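# Test four duct dampers and set working ones' sliders green

## Task

There are four duct dampers, and some of them have a blade that has slipped off its shaft and jammed, which cannot be seen from outside. For each damper that operates properly, slide the cover of its status slider fully to the other end so the slider reads green. For each faulty damper, leave the slider reading red. Every damper must stay upright behind its own slider. The final state must hold on its own, with nothing kept in place by the robot. To finish, open the grippers and move both arms away from the objects.

## Robot and tools

Robot: two Franka FR3 seven-joint arms, named left_arm and right_arm, each ending in a Robotiq 2F-140 parallel gripper with a wrist camera. The names are labels only and say nothing about sides of an image. In the shared scene frame the origin sits on the table top midway between the arms, +z is up, +x points out across the table, and left_arm is on the +y side. The left_arm base is at (-0.036, +0.464, 0) m with quat_wxyz (+0.999, 0, 0, -0.052). The right_arm base is at (+0.057, -0.440, 0) m with quat_wxyz (+0.996, 0, 0, -0.095).

execute_actions is the only tool that moves anything. Its argument actions is a list holding at most one item, or nothing.
- Empty list, {"actions": []}: nothing is commanded and the current state comes back.
- Motion, {"rows": [...], "steps": n}: rows holds 1 to 15 rows, and steps is 1 to 15, defaulting to 15. Each step lasts 1/30 s. Row k is used on step k, and if there are fewer rows than steps the last row is repeated.
- Wait, {"steps": n} with no rows: n is at most 300. The robot keeps pursuing the last target, and the count runs from the previous result.
- pictures (true/false): whether camera images come back. By default they do.
If a call is refused, nothing at all is sent.

Each row is a single flat list of 20 numbers covering both arms, even when only one arm should move. Numbers 1 to 10 are left_arm and 11 to 20 are right_arm. Within each arm's ten:
- First 7: absolute joint target angles in radians, in this order: waist, shoulder, upper arm roll, elbow, forearm roll, wrist pitch, wrist roll. They are read exactly as the Joint positions line prints them.
- Next 3: gripper position, force_limit and speed, each in [-1, 1].

Stated joint ranges in radians:
- waist -2.744..2.744
- shoulder -1.784..1.784
- upper arm roll -2.901..2.901
- elbow -3.042..-0.152
- forearm roll -2.807..2.807
- wrist pitch 0.544..4.517
- wrist roll -3.016..3.016
A target more than 0.018 rad outside a range, and also farther out than the joint's last reported angle, gets the call refused. The true stops can sit up to 0.018 rad either way from these values. A target past a true stop is cut off at the stop, and the result may say "joint sent to its limit". If that line is missing, you cannot conclude the joint has room left.

Motion limits: on every step the commanded angle is held within a fixed lead of the measured angle. The lead is 0.248 rad for the first four joints, 0.677 for forearm roll, 0.715 for wrist pitch and 1.54 for wrist roll. If the targets would put the hand more than 70 mm from where it is now, the whole arm's targets are scaled back. Distant goals therefore take several calls.

Gripper numbers:
- position: +1 is fully open (140 mm). The pads touch at about -0.8. At -1 the fingers close until something blocks them.
- force_limit: about 14 N at -1, 60 N at 0, 107 N at +1.
- speed: about 30 mm/s at -1, 140 at 0, 250 at +1.
To leave a gripper as it is, repeat its previous three numbers. A 0 is not "no change"; it is a real command.
A grasp is confirmed when object_status reads 2. The codes are: 0 moving; 1 blocked while opening; 2 blocked while closing; 3 reached the target or pads touching (a thin item may still be held). To squeeze harder while the status is 2, raise force_limit and also change position slightly, for example -1 to -0.98. position_measured is in counts, with 3 fully open and 230 pads touching. When fully closed, the fingertips reach about 33 mm past end_effector_position (9 mm when open). While closing they also travel roughly 24 mm outward, so keep that much clearance above surfaces.

Results:
- The state line gives, for each arm, end_effector_position in metres and end_effector_quat_wxyz, in the scene frame. This is the point between the closed pads; the fingers point along gripper +z and open along its y axis. Reported hand positions drift somewhat, more so at long reach.
- Joint positions (rad) and Joint velocities (rad/s) are listed per arm in column order.
- "joint command not followed" means the clearance check changed or blocked some joint targets, while the rest of the row still ran.
- HELD marks steps where some or all of your row was not sent.

Between calls the arms keep heading for the last row's target. They stop once everything has nearly stopped moving or a step is HELD, and only a new action pushes them further.

Faults: an arm freezes for 10 s and drops the rest of the call in either of these cases:
- a joint's contact torque hits its load limit (85 N m for the first four joints, 11 for the last three);
- an external force on the arm, its tool or a held object reaches 85 N. A held object's weight counts toward this.
MOTOR HOT warns that a motor is overheating from holding load; an OVER-TEMPERATURE FAULT brakes that arm until it cools. Avoid arm-to-arm contact, slamming, dropping, hard pushes and anything leaving the table, since knocking an item off the table fails the task.

Other tools:
- zoom_image(camera, region=[x0,y0,x1,y1]) enlarges a pixel region, at most 504x504, of the latest image from cam_high, cam_low, cam_left_wrist or cam_right_wrist. All four images are 504x504 with (0,0) at the top-left.
- read_manual(section="licences") returns licence text only.
Call it only after the sliders are set, the dampers are upright, and the grippers are released and clear.

Each tool is called as a command line: name --argument value for each argument, lists and objects as JSON in quotes; but a table of rows of numbers goes row by row, as --pt "numbers of a row", without its own name.

## Session

execute_actions --actions '[]'

Scene clock: 0.00 s of 6600.00 s.
left_arm: end_effector_position=(+0.3352, -0.3162, +0.1127) position_measured=3 object_status=3 end_effector_quat_wxyz=(+0.215, +0.968, +0.124, +0.014) | right_arm: end_effector_position=(+0.6368, -0.4700, +0.3372) position_measured=3 object_status=3 end_effector_quat_wxyz=(-0.433, +0.718, -0.411, +0.359)
Joint positions: left_arm=[-1.115  0.804  0.162 -1.31  -0.375  2.502 -2.7  ] | right_arm=[ 0.634 -0.525 -0.561 -2.598  1.861  2.865 -2.461]
Joint velocities: left_arm=[ 0.    -0.001 -0.001  0.001 -0.001 -0.001  0.   ] | right_arm=[-0.    -0.001 -0.001 -0.001  0.     0.001 -0.001]

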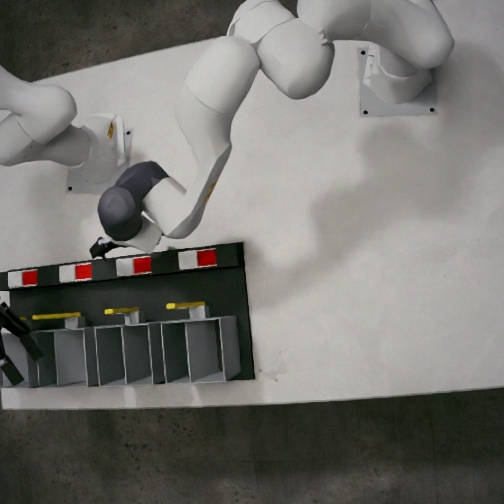

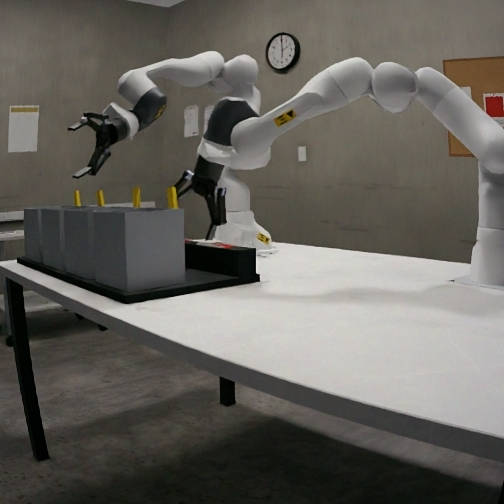

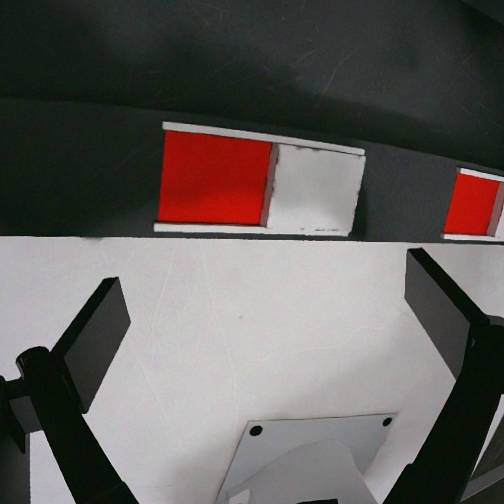

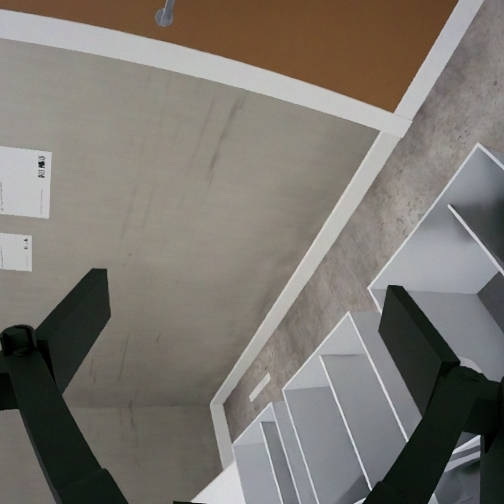

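execute_actions --actions '[{"rows":[[-1.115,0,0.162,-2.2,-0.375,2.3,-2.7,1,0,0,0.634,-0.525,-0.561,-2.598,1.861,2.865,-2.461,1,0,0]]}]' --pictures false

execute_actions --actions '[{"steps":60}]' --pictures false

execute_actions --actions '[{"rows":[[0.3,-0.5,0,-2.3,0,1.8,-2.7,1,0,0,0.2,-0.3,0,-2.0,0,1.7,-1.4,-1,0,0]]}]' --pictures false

execute_actions --actions '[{"steps":120}]'

Scene clock: 10.50 s of 6600.00 s.
left_arm: end_effector_position=(+0.2067, -0.0912, +0.2087) position_measured=3 object_status=3 end_effector_quat_wxyz=(+0.137, +0.975, +0.151, -0.090) | right_arm: end_effector_position=(+0.6368, -0.4700, +0.3372) position_measured=3 object_status=3 end_effector_quat_wxyz=(-0.433, +0.718, -0.411, +0.359)
Joint positions: left_arm=[-1.115  0.036  0.163 -2.13  -0.375  2.328 -2.7  ] | right_arm=[ 0.634 -0.525 -0.561 -2.598  1.861  2.865 -2.461]
Joint velocities: left_arm=[ 0.015 -0.64   0.015 -0.846 -0.001 -0.154 -0.002] | right_arm=[ 0.    -0.001 -0.001  0.    -0.001  0.002 -0.   ]
Steps of this call (steps 1 to 90: nothing new was sent; then 7.00 s passed at rest; steps 91 to 105: all 15 steps of this action). Readings (joint positions | what the end effector reports):
91: left_arm=[-1.116 0.772 0.160 -1.361 -0.375 2.483 -2.700] | right_arm=[0.634 -0.525 -0.561 -2.598 1.861 2.865 -2.461] | left_arm position_measured=3 object_status=3 | right_arm position_measured=3 object_status=3
92: left_arm=[-1.117 0.725 0.159 -1.421 -0.375 2.458 -2.700] | right_arm=[0.634 -0.525 -0.561 -2.598 1.861 2.865 -2.461] | left_arm position_measured=3 object_status=3 | right_arm position_measured=3 object_status=3
94: left_arm=[-1.117 0.621 0.159 -1.537 -0.375 2.420 -2.700] | right_arm=[0.634 -0.525 -0.561 -2.598 1.861 2.865 -2.461] | left_arm position_measured=3 object_status=3 | right_arm position_measured=3 object_status=3
98: left_arm=[-1.117 0.391 0.160 -1.766 -0.375 2.371 -2.700] | right_arm=[0.634 -0.525 -0.561 -2.598 1.861 2.865 -2.461] | left_arm position_measured=3 object_status=3 | right_arm position_measured=3 object_status=3
105: the state above

Scene clock: 12.50 s of 6600.00 s.
left_arm: end_effector_position=(+0.1884, -0.0640, +0.1923) position_measured=3 object_status=3 end_effector_quat_wxyz=(+0.112, +0.976, +0.153, -0.105) | right_arm: end_effector_position=(+0.6368, -0.4700, +0.3372) position_measured=3 object_status=3 end_effector_quat_wxyz=(-0.433, +0.718, -0.411, +0.359)
Joint positions: left_arm=[-1.115  0.001  0.163 -2.198 -0.375  2.304 -2.7  ] | right_arm=[ 0.634 -0.525 -0.561 -2.598  1.861  2.865 -2.461]
Joint velocities: left_arm=[ 0.     0.     0.    -0.001  0.     0.001 -0.001] | right_arm=[-0.001 -0.001  0.001 -0.     0.001 -0.001  0.   ]
Steps of this call (steps 1 to 30: the robot went on to your last target; steps 31 to 60: nothing new was sent). Readings (joint positions | what the end effector reports):
1: left_arm=[-1.115 0.020 0.163 -2.153 -0.375 2.323 -2.700] | right_arm=[0.634 -0.525 -0.561 -2.598 1.861 2.865 -2.461] | left_arm position_measured=3 object_status=3 | right_arm position_measured=3 object_status=3
2: left_arm=[-1.115 0.011 0.163 -2.168 -0.375 2.319 -2.700] | right_arm=[0.634 -0.525 -0.561 -2.598 1.861 2.865 -2.461] | left_arm position_measured=3 object_status=3 | right_arm position_measured=3 object_status=3
4: left_arm=[-1.115 0.005 0.163 -2.186 -0.375 2.314 -2.700] | right_arm=[0.634 -0.525 -0.561 -2.598 1.861 2.865 -2.461] | left_arm position_measured=3 object_status=3 | right_arm position_measured=3 object_status=3
8: left_arm=[-1.115 0.003 0.163 -2.197 -0.375 2.308 -2.700] | right_arm=[0.634 -0.525 -0.561 -2.598 1.861 2.865 -2.461] | left_arm position_measured=3 object_status=3 | right_arm position_measured=3 object_status=3
60: the state above
All arms were judged still, so your last target was given up. Only a new action makes them travel on or press farther. Fingers that are still opening or closing keep moving.

Scene clock: 13.00 s of 6600.00 s.
left_arm: end_effector_position=(+0.2988, +0.1544, +0.3173) position_measured=3 object_status=3 end_effector_quat_wxyz=(+0.062, +0.973, +0.223, -0.002) | right_arm: end_effector_position=(+0.6605, -0.3230, +0.4599) position_measured=108 object_status=0 end_effector_quat_wxyz=(-0.418, +0.863, -0.085, +0.272)
Joint positions: left_arm=[-0.615 -0.423  0.016 -2.282 -0.075  1.955 -2.7  ] | right_arm=[ 0.297 -0.341 -0.188 -2.218  1.072  2.259 -2.03 ]
Joint velocities: left_arm=[ 1.159 -0.511 -0.004 -0.031  0.29  -0.419  0.001] | right_arm=[-0.345  0.173  0.737  0.893 -1.752 -1.173  0.77 ]
Steps of this call (steps 1 to 15: all 15 steps of this action). Readings (joint positions | what the end effector reports):
1: left_arm=[-1.091 -0.015 0.141 -2.209 -0.345 2.275 -2.700] | right_arm=[0.609 -0.508 -0.543 -2.585 1.822 2.831 -2.429] | left_arm position_measured=3 object_status=3 | right_arm position_measured=3 object_status=0
2: left_arm=[-1.063 -0.041 0.121 -2.224 -0.313 2.241 -2.700] | right_arm=[0.583 -0.485 -0.520 -2.561 1.771 2.792 -2.396] | left_arm position_measured=3 object_status=3 | right_arm position_measured=9 object_status=0
4: left_arm=[-1.003 -0.101 0.088 -2.244 -0.257 2.179 -2.700] | right_arm=[0.531 -0.448 -0.470 -2.511 1.668 2.712 -2.331] | left_arm position_measured=3 object_status=3 | right_arm position_measured=25 object_status=0
8: left_arm=[-0.875 -0.230 0.048 -2.268 -0.170 2.079 -2.700] | right_arm=[0.421 -0.391 -0.362 -2.403 1.447 2.538 -2.205] | left_arm position_measured=3 object_status=3 | right_arm position_measured=55 object_status=0
15: the state above

Scene clock: 17.00 s of 6600.00 s.
left_arm: end_effector_position=(+0.3605, +0.5419, +0.3252) position_measured=3 object_status=3 end_effector_quat_wxyz=(+0.002, +0.789, +0.615, +0.002) | right_arm: end_effector_position=(+0.5220, -0.4345, +0.3729) position_measured=233 object_status=3 end_effector_quat_wxyz=(-0.001, +0.997, -0.078, +0.001)
Joint positions: left_arm=[ 0.298 -0.499  0.002 -2.298 -0.002  1.804 -2.7  ] | right_arm=[ 0.201 -0.301 -0.001 -2.002  0.002  1.703 -1.403]
Joint velocities: left_arm=[ 0.001  0.     0.001  0.    -0.001  0.    -0.001] | right_arm=[ 0.     0.001 -0.001  0.     0.     0.    -0.001]
Steps of this call (steps 1 to 60: the robot went on to your last target; steps 61 to 120: nothing new was sent). Readings (joint positions | what the end effector reports):
1: left_arm=[-0.572 -0.439 0.014 -2.283 -0.066 1.941 -2.700] | right_arm=[0.283 -0.336 -0.162 -2.188 1.002 2.217 -2.002] | left_arm position_measured=3 object_status=3 | right_arm position_measured=116 object_status=0
2: left_arm=[-0.528 -0.451 0.012 -2.284 -0.058 1.928 -2.700] | right_arm=[0.272 -0.331 -0.138 -2.159 0.929 2.175 -1.974] | left_arm position_measured=3 object_status=3 | right_arm position_measured=123 object_status=0
4: left_arm=[-0.437 -0.470 0.008 -2.287 -0.044 1.905 -2.700] | right_arm=[0.256 -0.326 -0.097 -2.113 0.782 2.100 -1.921] | left_arm position_measured=3 object_status=3 | right_arm position_measured=138 object_status=0
8: left_arm=[-0.244 -0.488 0.003 -2.291 -0.025 1.869 -2.700] | right_arm=[0.236 -0.319 -0.049 -2.060 0.516 1.991 -1.834] | left_arm position_measured=3 object_status=3 | right_arm position_measured=169 object_status=0
120: the state above
All arms were judged still, so your last target was given up. Only a new action makes them travel on or press farther. Fingers that are still opening or closing keep moving.

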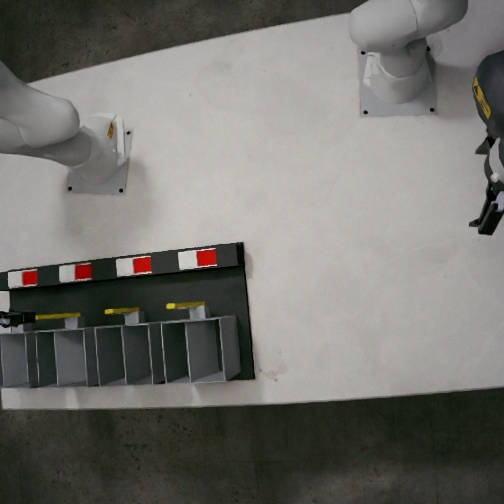

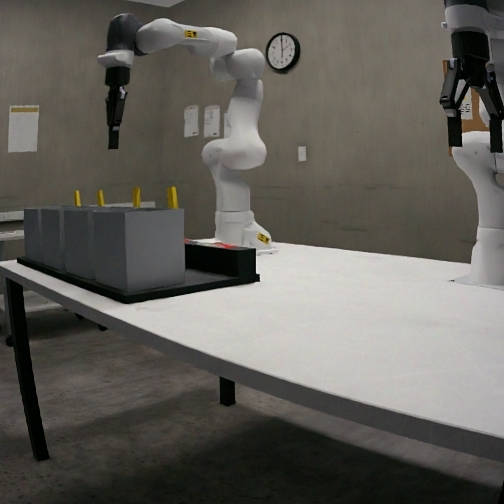

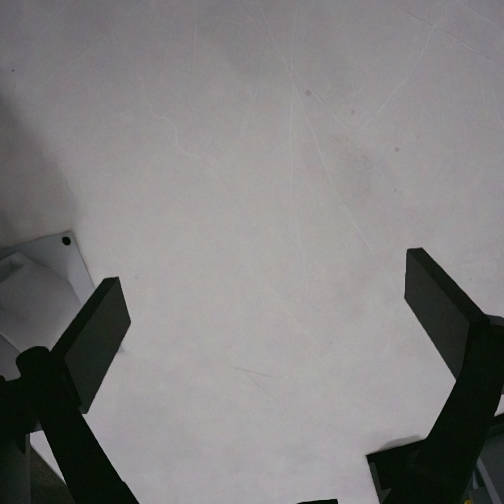

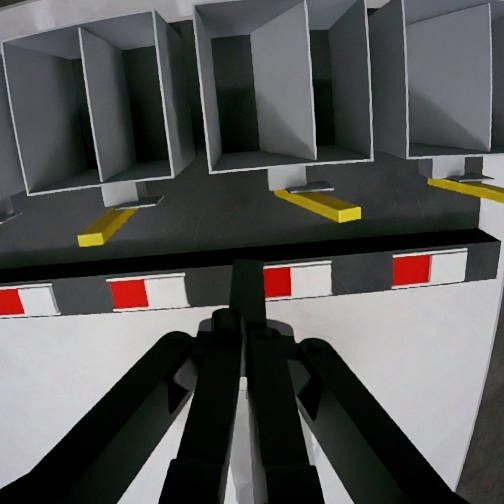

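execute_actions --actions '[{"rows":[[0.3,-0.5,0,-2.3,0,1.8,-2.7,1,0,0,0.2,-0.224,0,-2.373,0,2.149,-1.56,-1,0,0]]}]' --pictures false

execute_actions --actions '[{"steps":30}]'

Scene clock: 21.83 s of 6600.00 s.
left_arm: end_effector_position=(+0.3604, +0.5419, +0.3252) position_measured=3 object_status=3 end_effector_quat_wxyz=(+0.002, +0.789, +0.615, +0.002) | right_arm: end_effector_position=(+0.5087, -0.4348, +0.1961) position_measured=233 object_status=3 end_effector_quat_wxyz=(-0.000, +1.000, -0.022, -0.022)
Joint positions: left_arm=[ 0.298 -0.499  0.002 -2.298 -0.002  1.804 -2.7  ] | right_arm=[ 0.201 -0.22  -0.001 -2.37   0.002  2.106 -1.518]
Joint velocities: left_arm=[-0.001  0.    -0.001  0.001  0.     0.     0.   ] | right_arm=[-0.001 -0.042 -0.    -0.001  0.001  0.243 -0.128]
Steps of this call (steps 1 to 90: nothing new was sent; then 1.33 s passed at rest; steps 91 to 105: all 15 steps of this action). Readings (joint positions | what the end effector reports):
91: left_arm=[0.298 -0.499 0.002 -2.298 -0.002 1.804 -2.700] | right_arm=[0.201 -0.304 -0.001 -2.028 0.002 1.744 -1.411] | left_arm position_measured=3 object_status=3 | right_arm position_measured=233 object_status=3
92: left_arm=[0.298 -0.499 0.002 -2.298 -0.002 1.804 -2.700] | right_arm=[0.201 -0.299 -0.001 -2.065 0.002 1.785 -1.419] | left_arm position_measured=3 object_status=3 | right_arm position_measured=233 object_status=3
94: left_arm=[0.298 -0.499 0.002 -2.298 -0.002 1.804 -2.700] | right_arm=[0.201 -0.278 -0.001 -2.149 0.002 1.857 -1.434] | left_arm position_measured=3 object_status=3 | right_arm position_measured=233 object_status=3
98: left_arm=[0.298 -0.499 0.002 -2.298 -0.002 1.804 -2.700] | right_arm=[0.201 -0.230 -0.001 -2.321 0.002 1.997 -1.473] | left_arm position_measured=3 object_status=3 | right_arm position_measured=233 object_status=3
105: the state above

Scene clock: 22.83 s of 6600.00 s.
left_arm: end_effector_position=(+0.3604, +0.5419, +0.3252) position_measured=3 object_status=3 end_effector_quat_wxyz=(+0.002, +0.789, +0.615, +0.002) | right_arm: end_effector_position=(+0.5216, -0.4347, +0.2004) position_measured=233 object_status=3 end_effector_quat_wxyz=(-0.001, +1.000, -0.003, -0.001)
Joint positions: left_arm=[ 0.298 -0.499  0.002 -2.298 -0.002  1.804 -2.7  ] | right_arm=[ 0.201 -0.223 -0.001 -2.371  0.002  2.146 -1.555]
Joint velocities: left_arm=[ 0.001  0.    -0.    -0.     0.     0.     0.   ] | right_arm=[ 0.001  0.    -0.001 -0.    -0.     0.002 -0.006]
Steps of this call (steps 1 to 30: the robot went on to your last target). Readings (joint positions | what the end effector reports):
1: left_arm=[0.298 -0.499 0.002 -2.298 -0.002 1.804 -2.700] | right_arm=[0.201 -0.221 -0.001 -2.370 0.002 2.114 -1.522] | left_arm position_measured=3 object_status=3 | right_arm position_measured=233 object_status=3
2: left_arm=[0.298 -0.499 0.002 -2.298 -0.002 1.804 -2.700] | right_arm=[0.201 -0.222 -0.001 -2.370 0.002 2.120 -1.525] | left_arm position_measured=3 object_status=3 | right_arm position_measured=233 object_status=3
4: left_arm=[0.298 -0.499 0.002 -2.298 -0.002 1.804 -2.700] | right_arm=[0.201 -0.223 -0.001 -2.370 0.002 2.128 -1.531] | left_arm position_measured=3 object_status=3 | right_arm position_measured=233 object_status=3
8: left_arm=[0.298 -0.499 0.002 -2.298 -0.002 1.804 -2.700] | right_arm=[0.201 -0.223 -0.001 -2.370 0.002 2.138 -1.540] | left_arm position_measured=3 object_status=3 | right_arm position_measured=233 object_status=3
30: the state above
All arms were judged still, so your last target was given up. Only a new action makes them travel on or press farther. Fingers that are still opening or closing keep moving.

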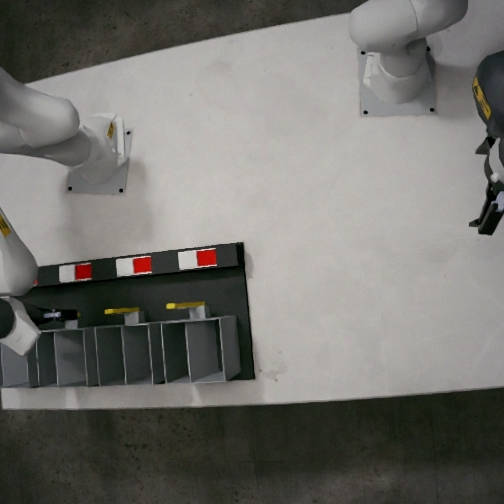

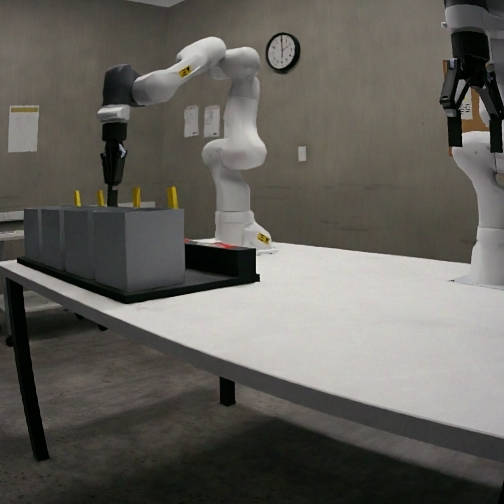

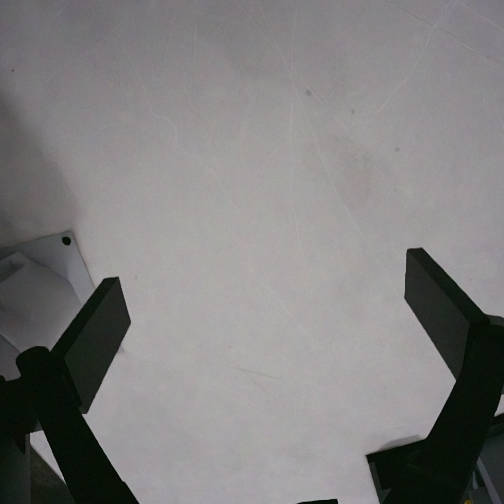

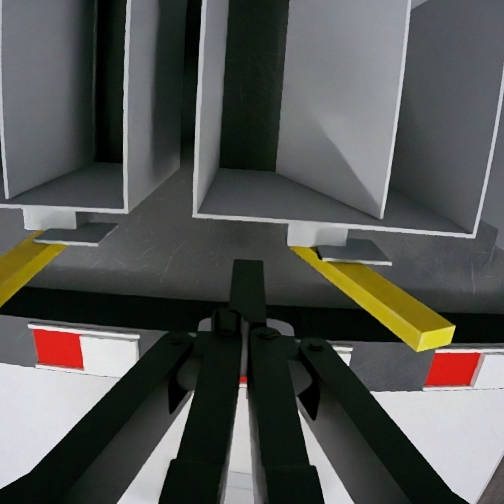

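execute_actions --actions '[{"rows":[[0.3,-0.5,0,-2.3,0,1.8,-2.7,1,0,0,0.12,-0.22,0,-2.37,0,2.149,-1.64,-1,0,0],[0.3,-0.5,0,-2.3,0,1.8,-2.7,1,0,0,0.12,-0.22,0,-2.37,0,2.149,-1.64,-1,0,0],[0.3,-0.5,0,-2.3,0,1.8,-2.7,1,0,0,0.12,-0.22,0,-2.37,0,2.149,-1.64,-1,0,0],[0.3,-0.5,0,-2.3,0,1.8,-2.7,1,0,0,0.12,-0.22,0,-2.37,0,2.149,-1.64,-1,0,0],[0.3,-0.5,0,-2.3,0,1.8,-2.7,1,0,0,0.1,-0.22,0,-2.37,0,2.149,-1.66,-1,0,0],[0.3,-0.5,0,-2.3,0,1.8,-2.7,1,0,0,0.09,-0.215,0,-2.36,0,2.149,-1.68,-1,0,0],[0.3,-0.5,0,-2.3,0,1.8,-2.7,1,0,0,0.08,-0.215,0,-2.36,0,2.149,-1.7,-1,0,0],[0.3,-0.5,0,-2.3,0,1.8,-2.7,1,0,0,0.07,-0.21,0,-2.36,0,2.149,-1.72,-1,0,0],[0.3,-0.5,0,-2.3,0,1.8,-2.7,1,0,0,0.06,-0.21,0,-2.355,0,2.149,-1.74,-1,0,0],[0.3,-0.5,0,-2.3,0,1.8,-2.7,1,0,0,0.05,-0.205,0,-2.35,0,2.149,-1.74,-1,0,0],[0.3,-0.5,0,-2.3,0,1.8,-2.7,1,0,0,0.04,-0.205,0,-2.35,0,2.149,-1.74,-1,0,0],[0.3,-0.5,0,-2.3,0,1.8,-2.7,1,0,0,0.03,-0.205,0,-2.35,0,2.149,-1.74,-1,0,0],[0.3,-0.5,0,-2.3,0,1.8,-2.7,1,0,0,0.02,-0.204,0,-2.351,0,2.148,-1.74,-1,0,0]]}]' --pictures false

execute_actions --actions '[{"steps":30}]'

Scene clock: 31.00 s of 6600.00 s.
left_arm: end_effector_position=(+0.3604, +0.5419, +0.3252) position_measured=3 object_status=3 end_effector_quat_wxyz=(+0.002, +0.789, +0.615, +0.001) | right_arm: end_effector_position=(+0.5216, -0.5143, +0.2007) position_measured=233 object_status=3 end_effector_quat_wxyz=(-0.001, +1.000, -0.024, -0.000)
Joint positions: left_arm=[ 0.298 -0.499  0.001 -2.298 -0.002  1.804 -2.7  ] | right_arm=[ 0.03  -0.207 -0.    -2.353  0.002  2.146 -1.683]
Joint velocities: left_arm=[-0.     0.001  0.     0.     0.001  0.001 -0.   ] | right_arm=[-0.142  0.013 -0.014  0.008  0.    -0.    -0.179]
Steps of this call (steps 1 to 90: nothing new was sent; then 4.67 s passed at rest; steps 91 to 105: all 15 steps of this action). Readings (joint positions | what the end effector reports):
91: left_arm=[0.298 -0.499 0.001 -2.298 -0.002 1.804 -2.700] | right_arm=[0.185 -0.223 0.006 -2.371 0.002 2.146 -1.564] | left_arm position_measured=3 object_status=3 | right_arm position_measured=233 object_status=3
92: left_arm=[0.298 -0.499 0.001 -2.298 -0.002 1.804 -2.700] | right_arm=[0.166 -0.222 0.007 -2.371 0.002 2.146 -1.572] | left_arm position_measured=3 object_status=3 | right_arm position_measured=233 object_status=3
94: left_arm=[0.298 -0.499 0.001 -2.298 -0.002 1.804 -2.700] | right_arm=[0.138 -0.222 0.001 -2.371 0.002 2.146 -1.585] | left_arm position_measured=3 object_status=3 | right_arm position_measured=233 object_status=3
98: left_arm=[0.298 -0.499 0.001 -2.298 -0.002 1.804 -2.700] | right_arm=[0.093 -0.217 -0.000 -2.365 0.002 2.146 -1.621] | left_arm position_measured=3 object_status=3 | right_arm position_measured=233 object_status=3
105: the state above

Scene clock: 32.00 s of 6600.00 s.
left_arm: end_effector_position=(+0.3604, +0.5419, +0.3252) position_measured=3 object_status=3 end_effector_quat_wxyz=(+0.002, +0.789, +0.615, +0.001) | right_arm: end_effector_position=(+0.5212, -0.5178, +0.2006) position_measured=233 object_status=3 end_effector_quat_wxyz=(-0.001, +1.000, -0.002, -0.000)
Joint positions: left_arm=[ 0.298 -0.499  0.001 -2.298 -0.002  1.804 -2.7  ] | right_arm=[ 0.023 -0.206 -0.    -2.353  0.002  2.146 -1.735]
Joint velocities: left_arm=[ 0.    -0.     0.    -0.    -0.     0.001 -0.001] | right_arm=[-0.    -0.    -0.002  0.    -0.001 -0.    -0.006]
Steps of this call (steps 1 to 30: the robot went on to your last target). Readings (joint positions | what the end effector reports):
1: left_arm=[0.298 -0.499 0.001 -2.298 -0.002 1.804 -2.700] | right_arm=[0.027 -0.206 -0.000 -2.353 0.002 2.146 -1.688] | left_arm position_measured=3 object_status=3 | right_arm position_measured=233 object_status=3
2: left_arm=[0.298 -0.499 0.001 -2.298 -0.002 1.804 -2.700] | right_arm=[0.025 -0.206 -0.000 -2.353 0.002 2.146 -1.694] | left_arm position_measured=3 object_status=3 | right_arm position_measured=233 object_status=3
4: left_arm=[0.298 -0.499 0.001 -2.298 -0.002 1.804 -2.700] | right_arm=[0.023 -0.206 -0.000 -2.353 0.002 2.146 -1.702] | left_arm position_measured=3 object_status=3 | right_arm position_measured=233 object_status=3
8: left_arm=[0.298 -0.499 0.001 -2.298 -0.002 1.804 -2.700] | right_arm=[0.023 -0.206 -0.000 -2.353 0.002 2.146 -1.714] | left_arm position_measured=3 object_status=3 | right_arm position_measured=233 object_status=3
30: the state above
All arms were judged still, so your last target was given up. Only a new action makes them travel on or press farther. Fingers that are still opening or closing keep moving.

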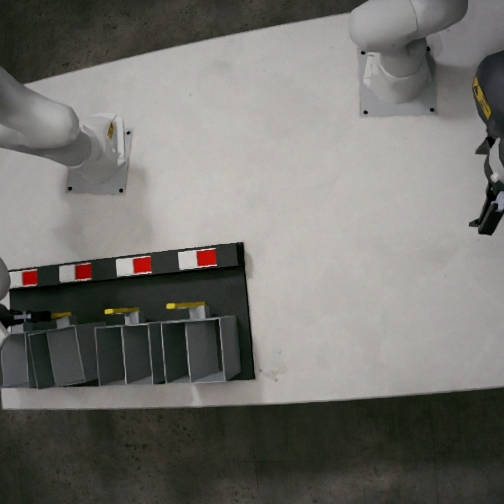

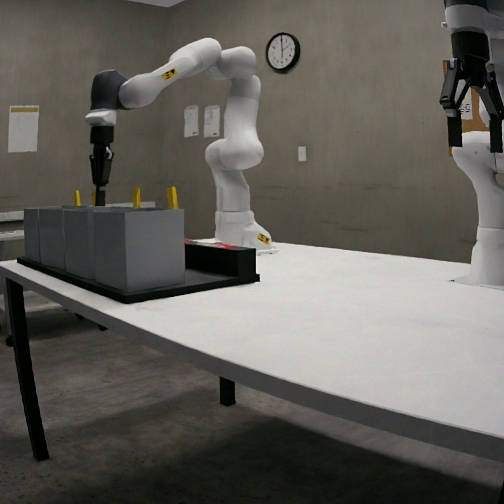

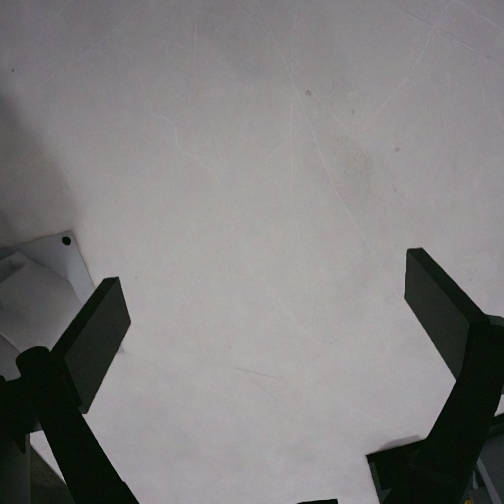

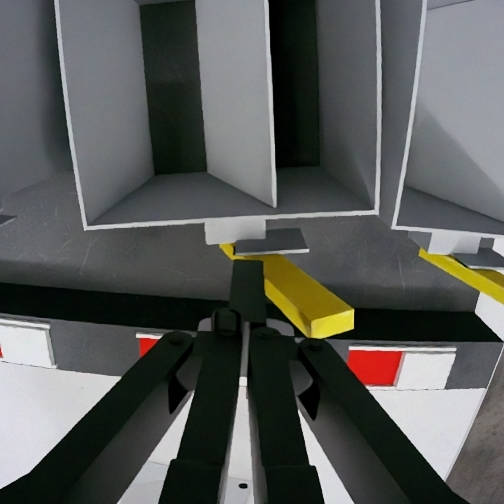

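execute_actions --actions '[{"rows":[[0.3,-0.5,0,-2.3,0,1.8,-2.7,1,0,0,0.33,-0.208,0,-2.355,0,2.148,-1.43,-1,0,0]]}]' --pictures false

execute_actions --actions '[{"rows":[[0.3,-0.5,0,-2.3,0,1.8,-2.7,1,0,0,0.35,-0.2,0,-2.35,0,2.148,-1.4,-1,0,0],[0.3,-0.5,0,-2.3,0,1.8,-2.7,1,0,0,0.36,-0.2,0,-2.345,0,2.148,-1.4,-1,0,0],[0.3,-0.5,0,-2.3,0,1.8,-2.7,1,0,0,0.37,-0.195,0,-2.34,0,2.148,-1.38,-1,0,0],[0.3,-0.5,0,-2.3,0,1.8,-2.7,1,0,0,0.38,-0.192,0,-2.338,0,2.148,-1.36,-1,0,0],[0.3,-0.5,0,-2.3,0,1.8,-2.7,1,0,0,0.39,-0.19,0,-2.336,0,2.148,-1.34,-1,0,0],[0.3,-0.5,0,-2.3,0,1.8,-2.7,1,0,0,0.40,-0.187,0,-2.333,0,2.148,-1.33,-1,0,0],[0.3,-0.5,0,-2.3,0,1.8,-2.7,1,0,0,0.41,-0.184,0,-2.33,0,2.148,-1.33,-1,0,0],[0.3,-0.5,0,-2.3,0,1.8,-2.7,1,0,0,0.42,-0.18,0,-2.327,0,2.148,-1.33,-1,0,0],[0.3,-0.5,0,-2.3,0,1.8,-2.7,1,0,0,0.43,-0.178,0,-2.324,0,2.146,-1.33,-1,0,0]]}]' --pictures false

execute_actions --actions '[{"steps":30}]'

Scene clock: 39.60 s of 6600.00 s.
left_arm: end_effector_position=(+0.3604, +0.5419, +0.3252) position_measured=3 object_status=3 end_effector_quat_wxyz=(+0.002, +0.789, +0.615, +0.001) | right_arm: end_effector_position=(+0.5230, -0.3730, +0.2009) position_measured=233 object_status=3 end_effector_quat_wxyz=(-0.000, +0.999, +0.038, -0.000)
Joint positions: left_arm=[ 0.298 -0.499  0.001 -2.298 -0.002  1.804 -2.7  ] | right_arm=[ 0.329 -0.207  0.003 -2.353  0.001  2.146 -1.505]
Joint velocities: left_arm=[ 0.     0.001 -0.001 -0.     0.     0.001  0.   ] | right_arm=[ 0.     0.001 -0.023  0.     0.001  0.     0.236]
Steps of this call (steps 1 to 90: nothing new was sent; then 4.10 s passed at rest; steps 91 to 105: all 15 steps of this action). Readings (joint positions | what the end effector reports):
91: left_arm=[0.298 -0.499 0.001 -2.298 -0.002 1.804 -2.700] | right_arm=[0.052 -0.206 -0.014 -2.353 0.002 2.146 -1.719] | left_arm position_measured=3 object_status=3 | right_arm position_measured=233 object_status=3
92: left_arm=[0.298 -0.499 0.001 -2.298 -0.002 1.804 -2.700] | right_arm=[0.092 -0.206 -0.017 -2.353 0.001 2.146 -1.702] | left_arm position_measured=3 object_status=3 | right_arm position_measured=233 object_status=3
94: left_arm=[0.298 -0.499 0.001 -2.298 -0.002 1.804 -2.700] | right_arm=[0.178 -0.206 -0.013 -2.353 0.001 2.146 -1.668] | left_arm position_measured=3 object_status=3 | right_arm position_measured=233 object_status=3
98: left_arm=[0.298 -0.499 0.001 -2.298 -0.002 1.804 -2.700] | right_arm=[0.307 -0.206 0.007 -2.353 0.001 2.146 -1.587] | left_arm position_measured=3 object_status=3 | right_arm position_measured=233 object_status=3
105: the state above

Scene clock: 40.10 s of 6600.00 s.
left_arm: end_effector_position=(+0.3604, +0.5419, +0.3252) position_measured=3 object_status=3 end_effector_quat_wxyz=(+0.002, +0.789, +0.615, +0.001) | right_arm: end_effector_position=(+0.5227, -0.3266, +0.2003) position_measured=233 object_status=3 end_effector_quat_wxyz=(-0.000, +1.000, +0.020, -0.000)
Joint positions: left_arm=[ 0.298 -0.499  0.001 -2.298 -0.002  1.804 -2.7  ] | right_arm=[ 0.427 -0.18   0.001 -2.327  0.001  2.146 -1.373]
Joint velocities: left_arm=[ 0.001 -0.     0.001 -0.     0.     0.    -0.001] | right_arm=[ 0.005  0.003 -0.003  0.006 -0.001  0.     0.131]
Steps of this call (steps 1 to 15: all 15 steps of this action). Readings (joint positions | what the end effector reports):
1: left_arm=[0.298 -0.499 0.001 -2.298 -0.002 1.804 -2.700] | right_arm=[0.333 -0.206 0.000 -2.353 0.001 2.146 -1.494] | left_arm position_measured=3 object_status=3 | right_arm position_measured=233 object_status=3
2: left_arm=[0.298 -0.499 0.001 -2.298 -0.002 1.804 -2.700] | right_arm=[0.339 -0.204 -0.001 -2.351 0.001 2.146 -1.485] | left_arm position_measured=3 object_status=3 | right_arm position_measured=233 object_status=3
4: left_arm=[0.298 -0.499 0.001 -2.298 -0.002 1.804 -2.700] | right_arm=[0.357 -0.199 -0.001 -2.346 0.001 2.146 -1.463] | left_arm position_measured=3 object_status=3 | right_arm position_measured=233 object_status=3
8: left_arm=[0.298 -0.499 0.001 -2.298 -0.002 1.804 -2.700] | right_arm=[0.397 -0.188 -0.001 -2.335 0.001 2.146 -1.418] | left_arm position_measured=3 object_status=3 | right_arm position_measured=233 object_status=3
15: the state above

Scene clock: 41.10 s of 6600.00 s.
left_arm: end_effector_position=(+0.3604, +0.5419, +0.3252) position_measured=3 object_status=3 end_effector_quat_wxyz=(+0.002, +0.789, +0.615, +0.001) | right_arm: end_effector_position=(+0.5229, -0.3265, +0.2004) position_measured=233 object_status=3 end_effector_quat_wxyz=(-0.000, +1.000, +0.001, -0.000)
Joint positions: left_arm=[ 0.298 -0.499  0.001 -2.298 -0.002  1.804 -2.7  ] | right_arm=[ 0.427 -0.18   0.001 -2.326  0.001  2.146 -1.335]
Joint velocities: left_arm=[ 0.001  0.    -0.    -0.001  0.    -0.    -0.001] | right_arm=[0.001 0.    0.    0.    0.    0.    0.004]
Steps of this call (steps 1 to 30: the robot went on to your last target). Readings (joint positions | what the end effector reports):
1: left_arm=[0.298 -0.499 0.001 -2.298 -0.002 1.804 -2.700] | right_arm=[0.427 -0.180 0.001 -2.327 0.001 2.146 -1.369] | left_arm position_measured=3 object_status=3 | right_arm position_measured=233 object_status=3
2: left_arm=[0.298 -0.499 0.001 -2.298 -0.002 1.804 -2.700] | right_arm=[0.427 -0.180 0.001 -2.326 0.001 2.146 -1.365] | left_arm position_measured=3 object_status=3 | right_arm position_measured=233 object_status=3
4: left_arm=[0.298 -0.499 0.001 -2.298 -0.002 1.804 -2.700] | right_arm=[0.427 -0.180 0.001 -2.326 0.001 2.146 -1.359] | left_arm position_measured=3 object_status=3 | right_arm position_measured=233 object_status=3
8: left_arm=[0.298 -0.499 0.001 -2.298 -0.002 1.804 -2.700] | right_arm=[0.427 -0.180 0.001 -2.326 0.001 2.146 -1.350] | left_arm position_measured=3 object_status=3 | right_arm position_measured=233 object_status=3
30: the state above
All arms were judged still, so your last target was given up. Only a new action makes them travel on or press farther. Fingers that are still opening or closing keep moving.

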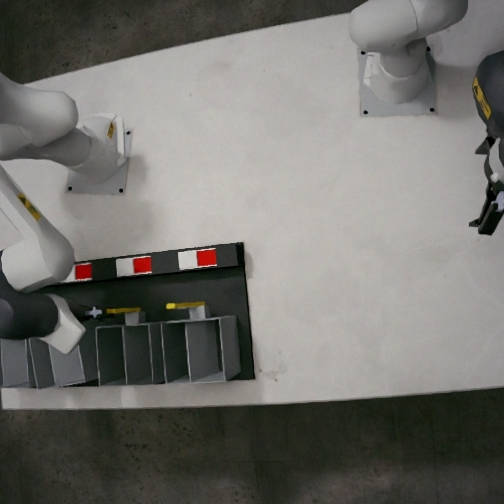

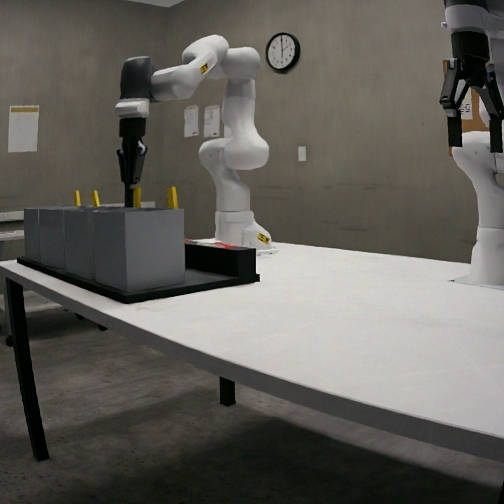

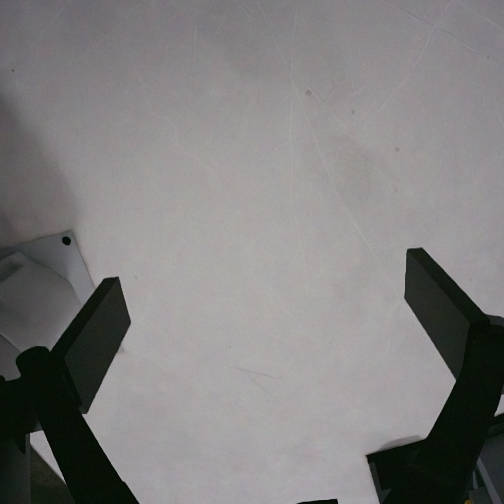

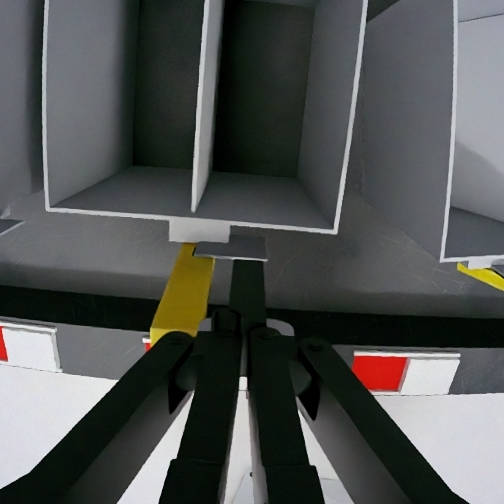

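execute_actions --actions '[{"rows":[[0.3,-0.5,0,-2.3,0,1.8,-2.7,1,0,0,0.44,-0.172,0,-2.318,0,2.146,-1.3,-1,0,0],[0.3,-0.5,0,-2.3,0,1.8,-2.7,1,0,0,0.45,-0.167,0,-2.312,0,2.146,-1.3,-1,0,0],[0.3,-0.5,0,-2.3,0,1.8,-2.7,1,0,0,0.46,-0.161,0,-2.307,0,2.146,-1.28,-1,0,0],[0.3,-0.5,0,-2.3,0,1.8,-2.7,1,0,0,0.47,-0.156,0,-2.301,0,2.146,-1.26,-1,0,0],[0.3,-0.5,0,-2.3,0,1.8,-2.7,1,0,0,0.48,-0.15,0,-2.296,0,2.146,-1.26,-1,0,0],[0.3,-0.5,0,-2.3,0,1.8,-2.7,1,0,0,0.49,-0.145,0,-2.29,0,2.146,-1.26,-1,0,0],[0.3,-0.5,0,-2.3,0,1.8,-2.7,1,0,0,0.50,-0.14,0,-2.285,0,2.145,-1.26,-1,0,0]]}]'

Scene clock: 47.27 s of 6600.00 s.
left_arm: end_effector_position=(+0.3603, +0.5419, +0.3252) position_measured=3 object_status=3 end_effector_quat_wxyz=(+0.002, +0.789, +0.615, +0.001) | right_arm: end_effector_position=(+0.5265, -0.2908, +0.2005) position_measured=233 object_status=3 end_effector_quat_wxyz=(-0.001, +1.000, +0.008, +0.001)
Joint positions: left_arm=[ 0.298 -0.499  0.001 -2.298 -0.002  1.804 -2.7  ] | right_arm=[ 0.497 -0.143 -0.    -2.287  0.     2.146 -1.28 ]
Joint velocities: left_arm=[0.001 0.    0.001 0.002 0.    0.    0.002] | right_arm=[ 0.001  0.002  0.     0.003 -0.    -0.     0.053]
Steps of this call (steps 1 to 90: nothing new was sent; then 2.67 s passed at rest; steps 91 to 105: all 15 steps of this action). Readings (joint positions | what the end effector reports):
91: left_arm=[0.298 -0.499 0.001 -2.298 -0.002 1.804 -2.700] | right_arm=[0.429 -0.179 -0.000 -2.325 0.001 2.146 -1.331] | left_arm position_measured=3 object_status=3 | right_arm position_measured=233 object_status=3
92: left_arm=[0.298 -0.499 0.001 -2.298 -0.002 1.804 -2.700] | right_arm=[0.434 -0.176 -0.002 -2.322 0.001 2.146 -1.328] | left_arm position_measured=3 object_status=3 | right_arm position_measured=233 object_status=3
94: left_arm=[0.298 -0.499 0.001 -2.298 -0.002 1.804 -2.700] | right_arm=[0.447 -0.168 -0.003 -2.313 0.000 2.146 -1.317] | left_arm position_measured=3 object_status=3 | right_arm position_measured=233 object_status=3
98: left_arm=[0.298 -0.499 0.001 -2.298 -0.002 1.804 -2.700] | right_arm=[0.484 -0.150 -0.002 -2.293 0.000 2.146 -1.298] | left_arm position_measured=3 object_status=3 | right_arm position_measured=233 object_status=3
105: the state above

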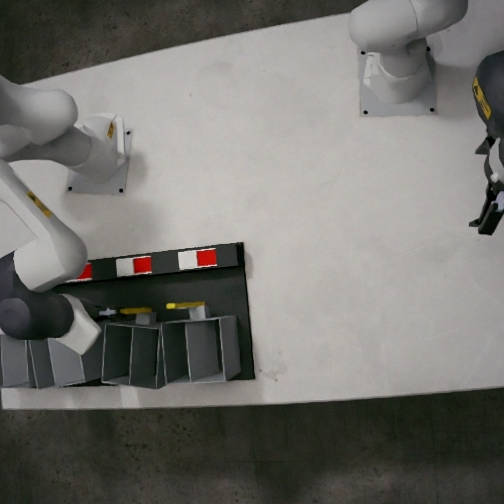

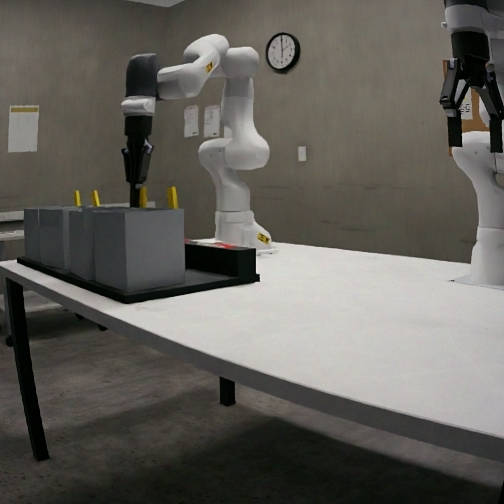

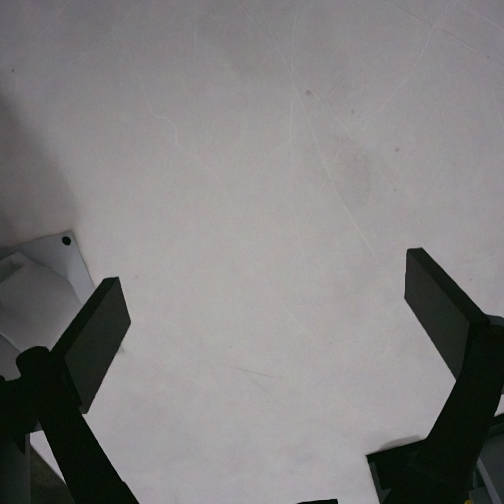

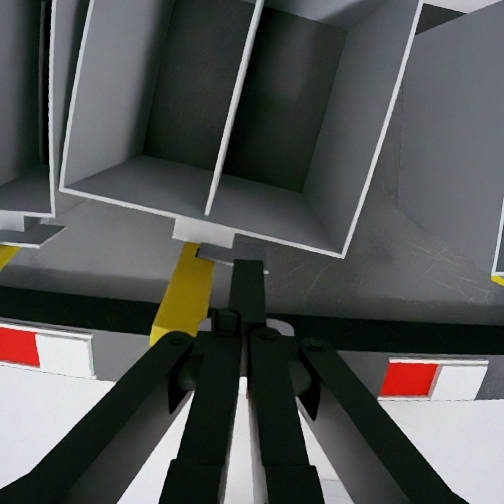

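execute_actions --actions '[{"rows":[[0.3,-0.5,0,-2.3,0,1.8,-2.7,1,0,0,0.48,-0.2,0,-2.15,0,1.95,-1.1,-1,0,0]]}]' --pictures false

execute_actions --actions '[{"rows":[[0.3,-0.5,0,-2.3,0,1.8,-2.7,1,0,0,0.51,0.148,0,-1.775,0,1.923,-1.05,-1,0,0]]}]' --pictures false

execute_actions --actions '[{"steps":20}]'

Scene clock: 54.97 s of 6600.00 s.
left_arm: end_effector_position=(+0.3603, +0.5419, +0.3252) position_measured=3 object_status=3 end_effector_quat_wxyz=(+0.002, +0.789, +0.615, +0.001) | right_arm: end_effector_position=(+0.5333, -0.2966, +0.2766) position_measured=233 object_status=3 end_effector_quat_wxyz=(-0.003, +0.997, -0.072, +0.007)
Joint positions: left_arm=[ 0.298 -0.499  0.001 -2.298 -0.002  1.804 -2.7  ] | right_arm=[ 0.481 -0.201  0.    -2.151  0.     1.964 -1.135]
Joint velocities: left_arm=[-0.    -0.001  0.    -0.001  0.    -0.    -0.001] | right_arm=[-0.001  0.002 -0.     0.002  0.    -0.067  0.103]
Steps of this call (steps 1 to 30: the robot went on to your last target; steps 31 to 90: nothing new was sent; then 4.20 s passed at rest; steps 91 to 105: all 15 steps of this action). Readings (joint positions | what the end effector reports):
91: left_arm=[0.298 -0.499 0.001 -2.298 -0.002 1.804 -2.700] | right_arm=[0.495 -0.143 0.001 -2.264 0.000 2.112 -1.250] | left_arm position_measured=3 object_status=3 | right_arm position_measured=233 object_status=3
92: left_arm=[0.298 -0.499 0.001 -2.298 -0.002 1.804 -2.700] | right_arm=[0.491 -0.153 0.001 -2.232 0.000 2.082 -1.235] | left_arm position_measured=3 object_status=3 | right_arm position_measured=233 object_status=3
94: left_arm=[0.298 -0.499 0.001 -2.298 -0.002 1.804 -2.700] | right_arm=[0.485 -0.183 0.001 -2.182 0.000 2.042 -1.209] | left_arm position_measured=3 object_status=3 | right_arm position_measured=233 object_status=3
98: left_arm=[0.298 -0.499 0.001 -2.298 -0.002 1.804 -2.700] | right_arm=[0.482 -0.206 0.000 -2.151 0.000 1.997 -1.171] | left_arm position_measured=3 object_status=3 | right_arm position_measured=233 object_status=3
105: the state above

Scene clock: 55.47 s of 6600.00 s.
left_arm: end_effector_position=(+0.3603, +0.5419, +0.3252) position_measured=3 object_status=3 end_effector_quat_wxyz=(+0.002, +0.789, +0.615, +0.001) | right_arm: end_effector_position=(+0.6316, -0.2505, +0.2583) position_measured=233 object_status=3 end_effector_quat_wxyz=(+0.000, +0.996, -0.091, +0.000)
Joint positions: left_arm=[ 0.298 -0.499  0.001 -2.298 -0.002  1.804 -2.7  ] | right_arm=[ 0.509  0.148 -0.    -1.779 -0.001  1.928 -1.07 ]
Joint velocities: left_arm=[-0.001  0.001  0.001 -0.001  0.001  0.001  0.001] | right_arm=[-0.001 -0.002 -0.001  0.024  0.001 -0.002  0.054]
Steps of this call (steps 1 to 15: all 15 steps of this action). Readings (joint positions | what the end effector reports):
1: left_arm=[0.298 -0.499 0.001 -2.298 -0.002 1.804 -2.700] | right_arm=[0.487 -0.154 -0.002 -2.087 -0.001 1.934 -1.127] | left_arm position_measured=3 object_status=3 | right_arm position_measured=233 object_status=3
2: left_arm=[0.298 -0.499 0.001 -2.298 -0.002 1.804 -2.700] | right_arm=[0.493 -0.086 -0.002 -2.010 -0.001 1.934 -1.120] | left_arm position_measured=3 object_status=3 | right_arm position_measured=233 object_status=3
4: left_arm=[0.298 -0.499 0.001 -2.298 -0.002 1.804 -2.700] | right_arm=[0.502 0.039 -0.001 -1.881 -0.001 1.934 -1.107] | left_arm position_measured=3 object_status=3 | right_arm position_measured=233 object_status=3
8: left_arm=[0.298 -0.499 0.001 -2.298 -0.002 1.804 -2.700] | right_arm=[0.508 0.140 -0.000 -1.802 -0.001 1.930 -1.088] | left_arm position_measured=3 object_status=3 | right_arm position_measured=233 object_status=3
15: the state above

Scene clock: 56.13 s of 6600.00 s.
left_arm: end_effector_position=(+0.3603, +0.5419, +0.3252) position_measured=3 object_status=3 end_effector_quat_wxyz=(+0.002, +0.789, +0.615, +0.001) | right_arm: end_effector_position=(+0.6316, -0.2505, +0.2587) position_measured=233 object_status=3 end_effector_quat_wxyz=(+0.000, +0.995, -0.098, +0.000)
Joint positions: left_arm=[ 0.298 -0.499  0.001 -2.298 -0.002  1.804 -2.7  ] | right_arm=[ 0.509  0.148 -0.    -1.777 -0.001  1.926 -1.055]
Joint velocities: left_arm=[-0.    -0.001  0.    -0.    -0.    -0.    -0.   ] | right_arm=[ 0.     0.001  0.001 -0.     0.    -0.001  0.007]
Steps of this call (steps 1 to 20: the robot went on to your last target). Readings (joint positions | what the end effector reports):
1: left_arm=[0.298 -0.499 0.001 -2.298 -0.002 1.804 -2.700] | right_arm=[0.509 0.148 -0.000 -1.778 -0.001 1.927 -1.068] | left_arm position_measured=3 object_status=3 | right_arm position_measured=233 object_status=3
2: left_arm=[0.298 -0.499 0.001 -2.298 -0.002 1.804 -2.700] | right_arm=[0.509 0.148 -0.000 -1.778 -0.001 1.927 -1.066] | left_arm position_measured=3 object_status=3 | right_arm position_measured=233 object_status=3
4: left_arm=[0.298 -0.499 0.001 -2.298 -0.002 1.804 -2.700] | right_arm=[0.509 0.148 -0.000 -1.778 -0.001 1.927 -1.064] | left_arm position_measured=3 object_status=3 | right_arm position_measured=233 object_status=3
8: left_arm=[0.298 -0.499 0.001 -2.298 -0.002 1.804 -2.700] | right_arm=[0.509 0.148 -0.000 -1.778 -0.001 1.927 -1.060] | left_arm position_measured=3 object_status=3 | right_arm position_measured=233 object_status=3
20: the state above

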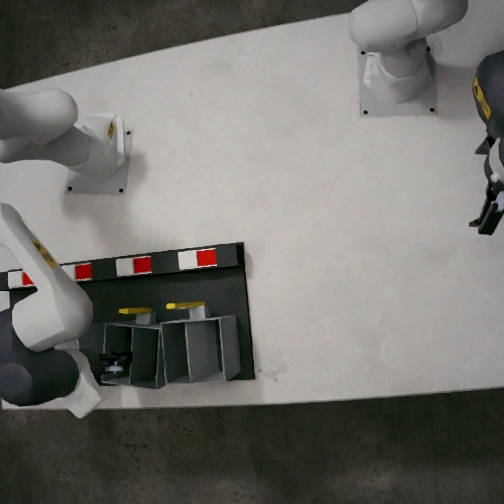

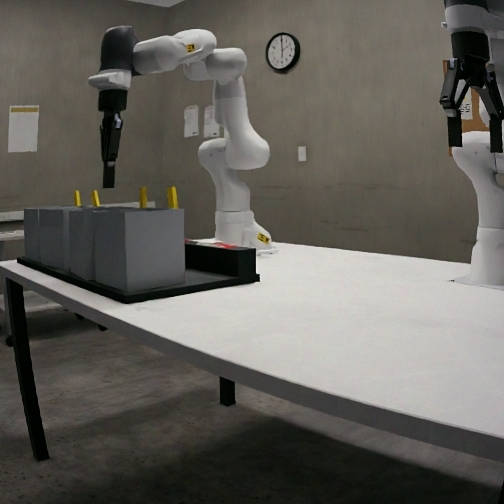

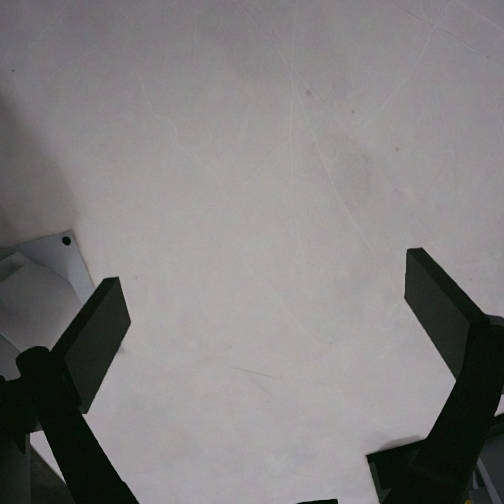

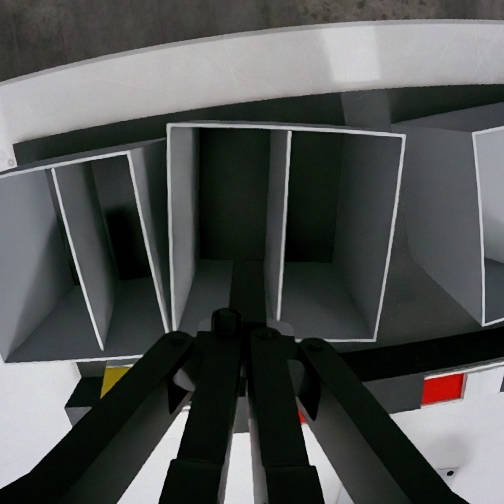

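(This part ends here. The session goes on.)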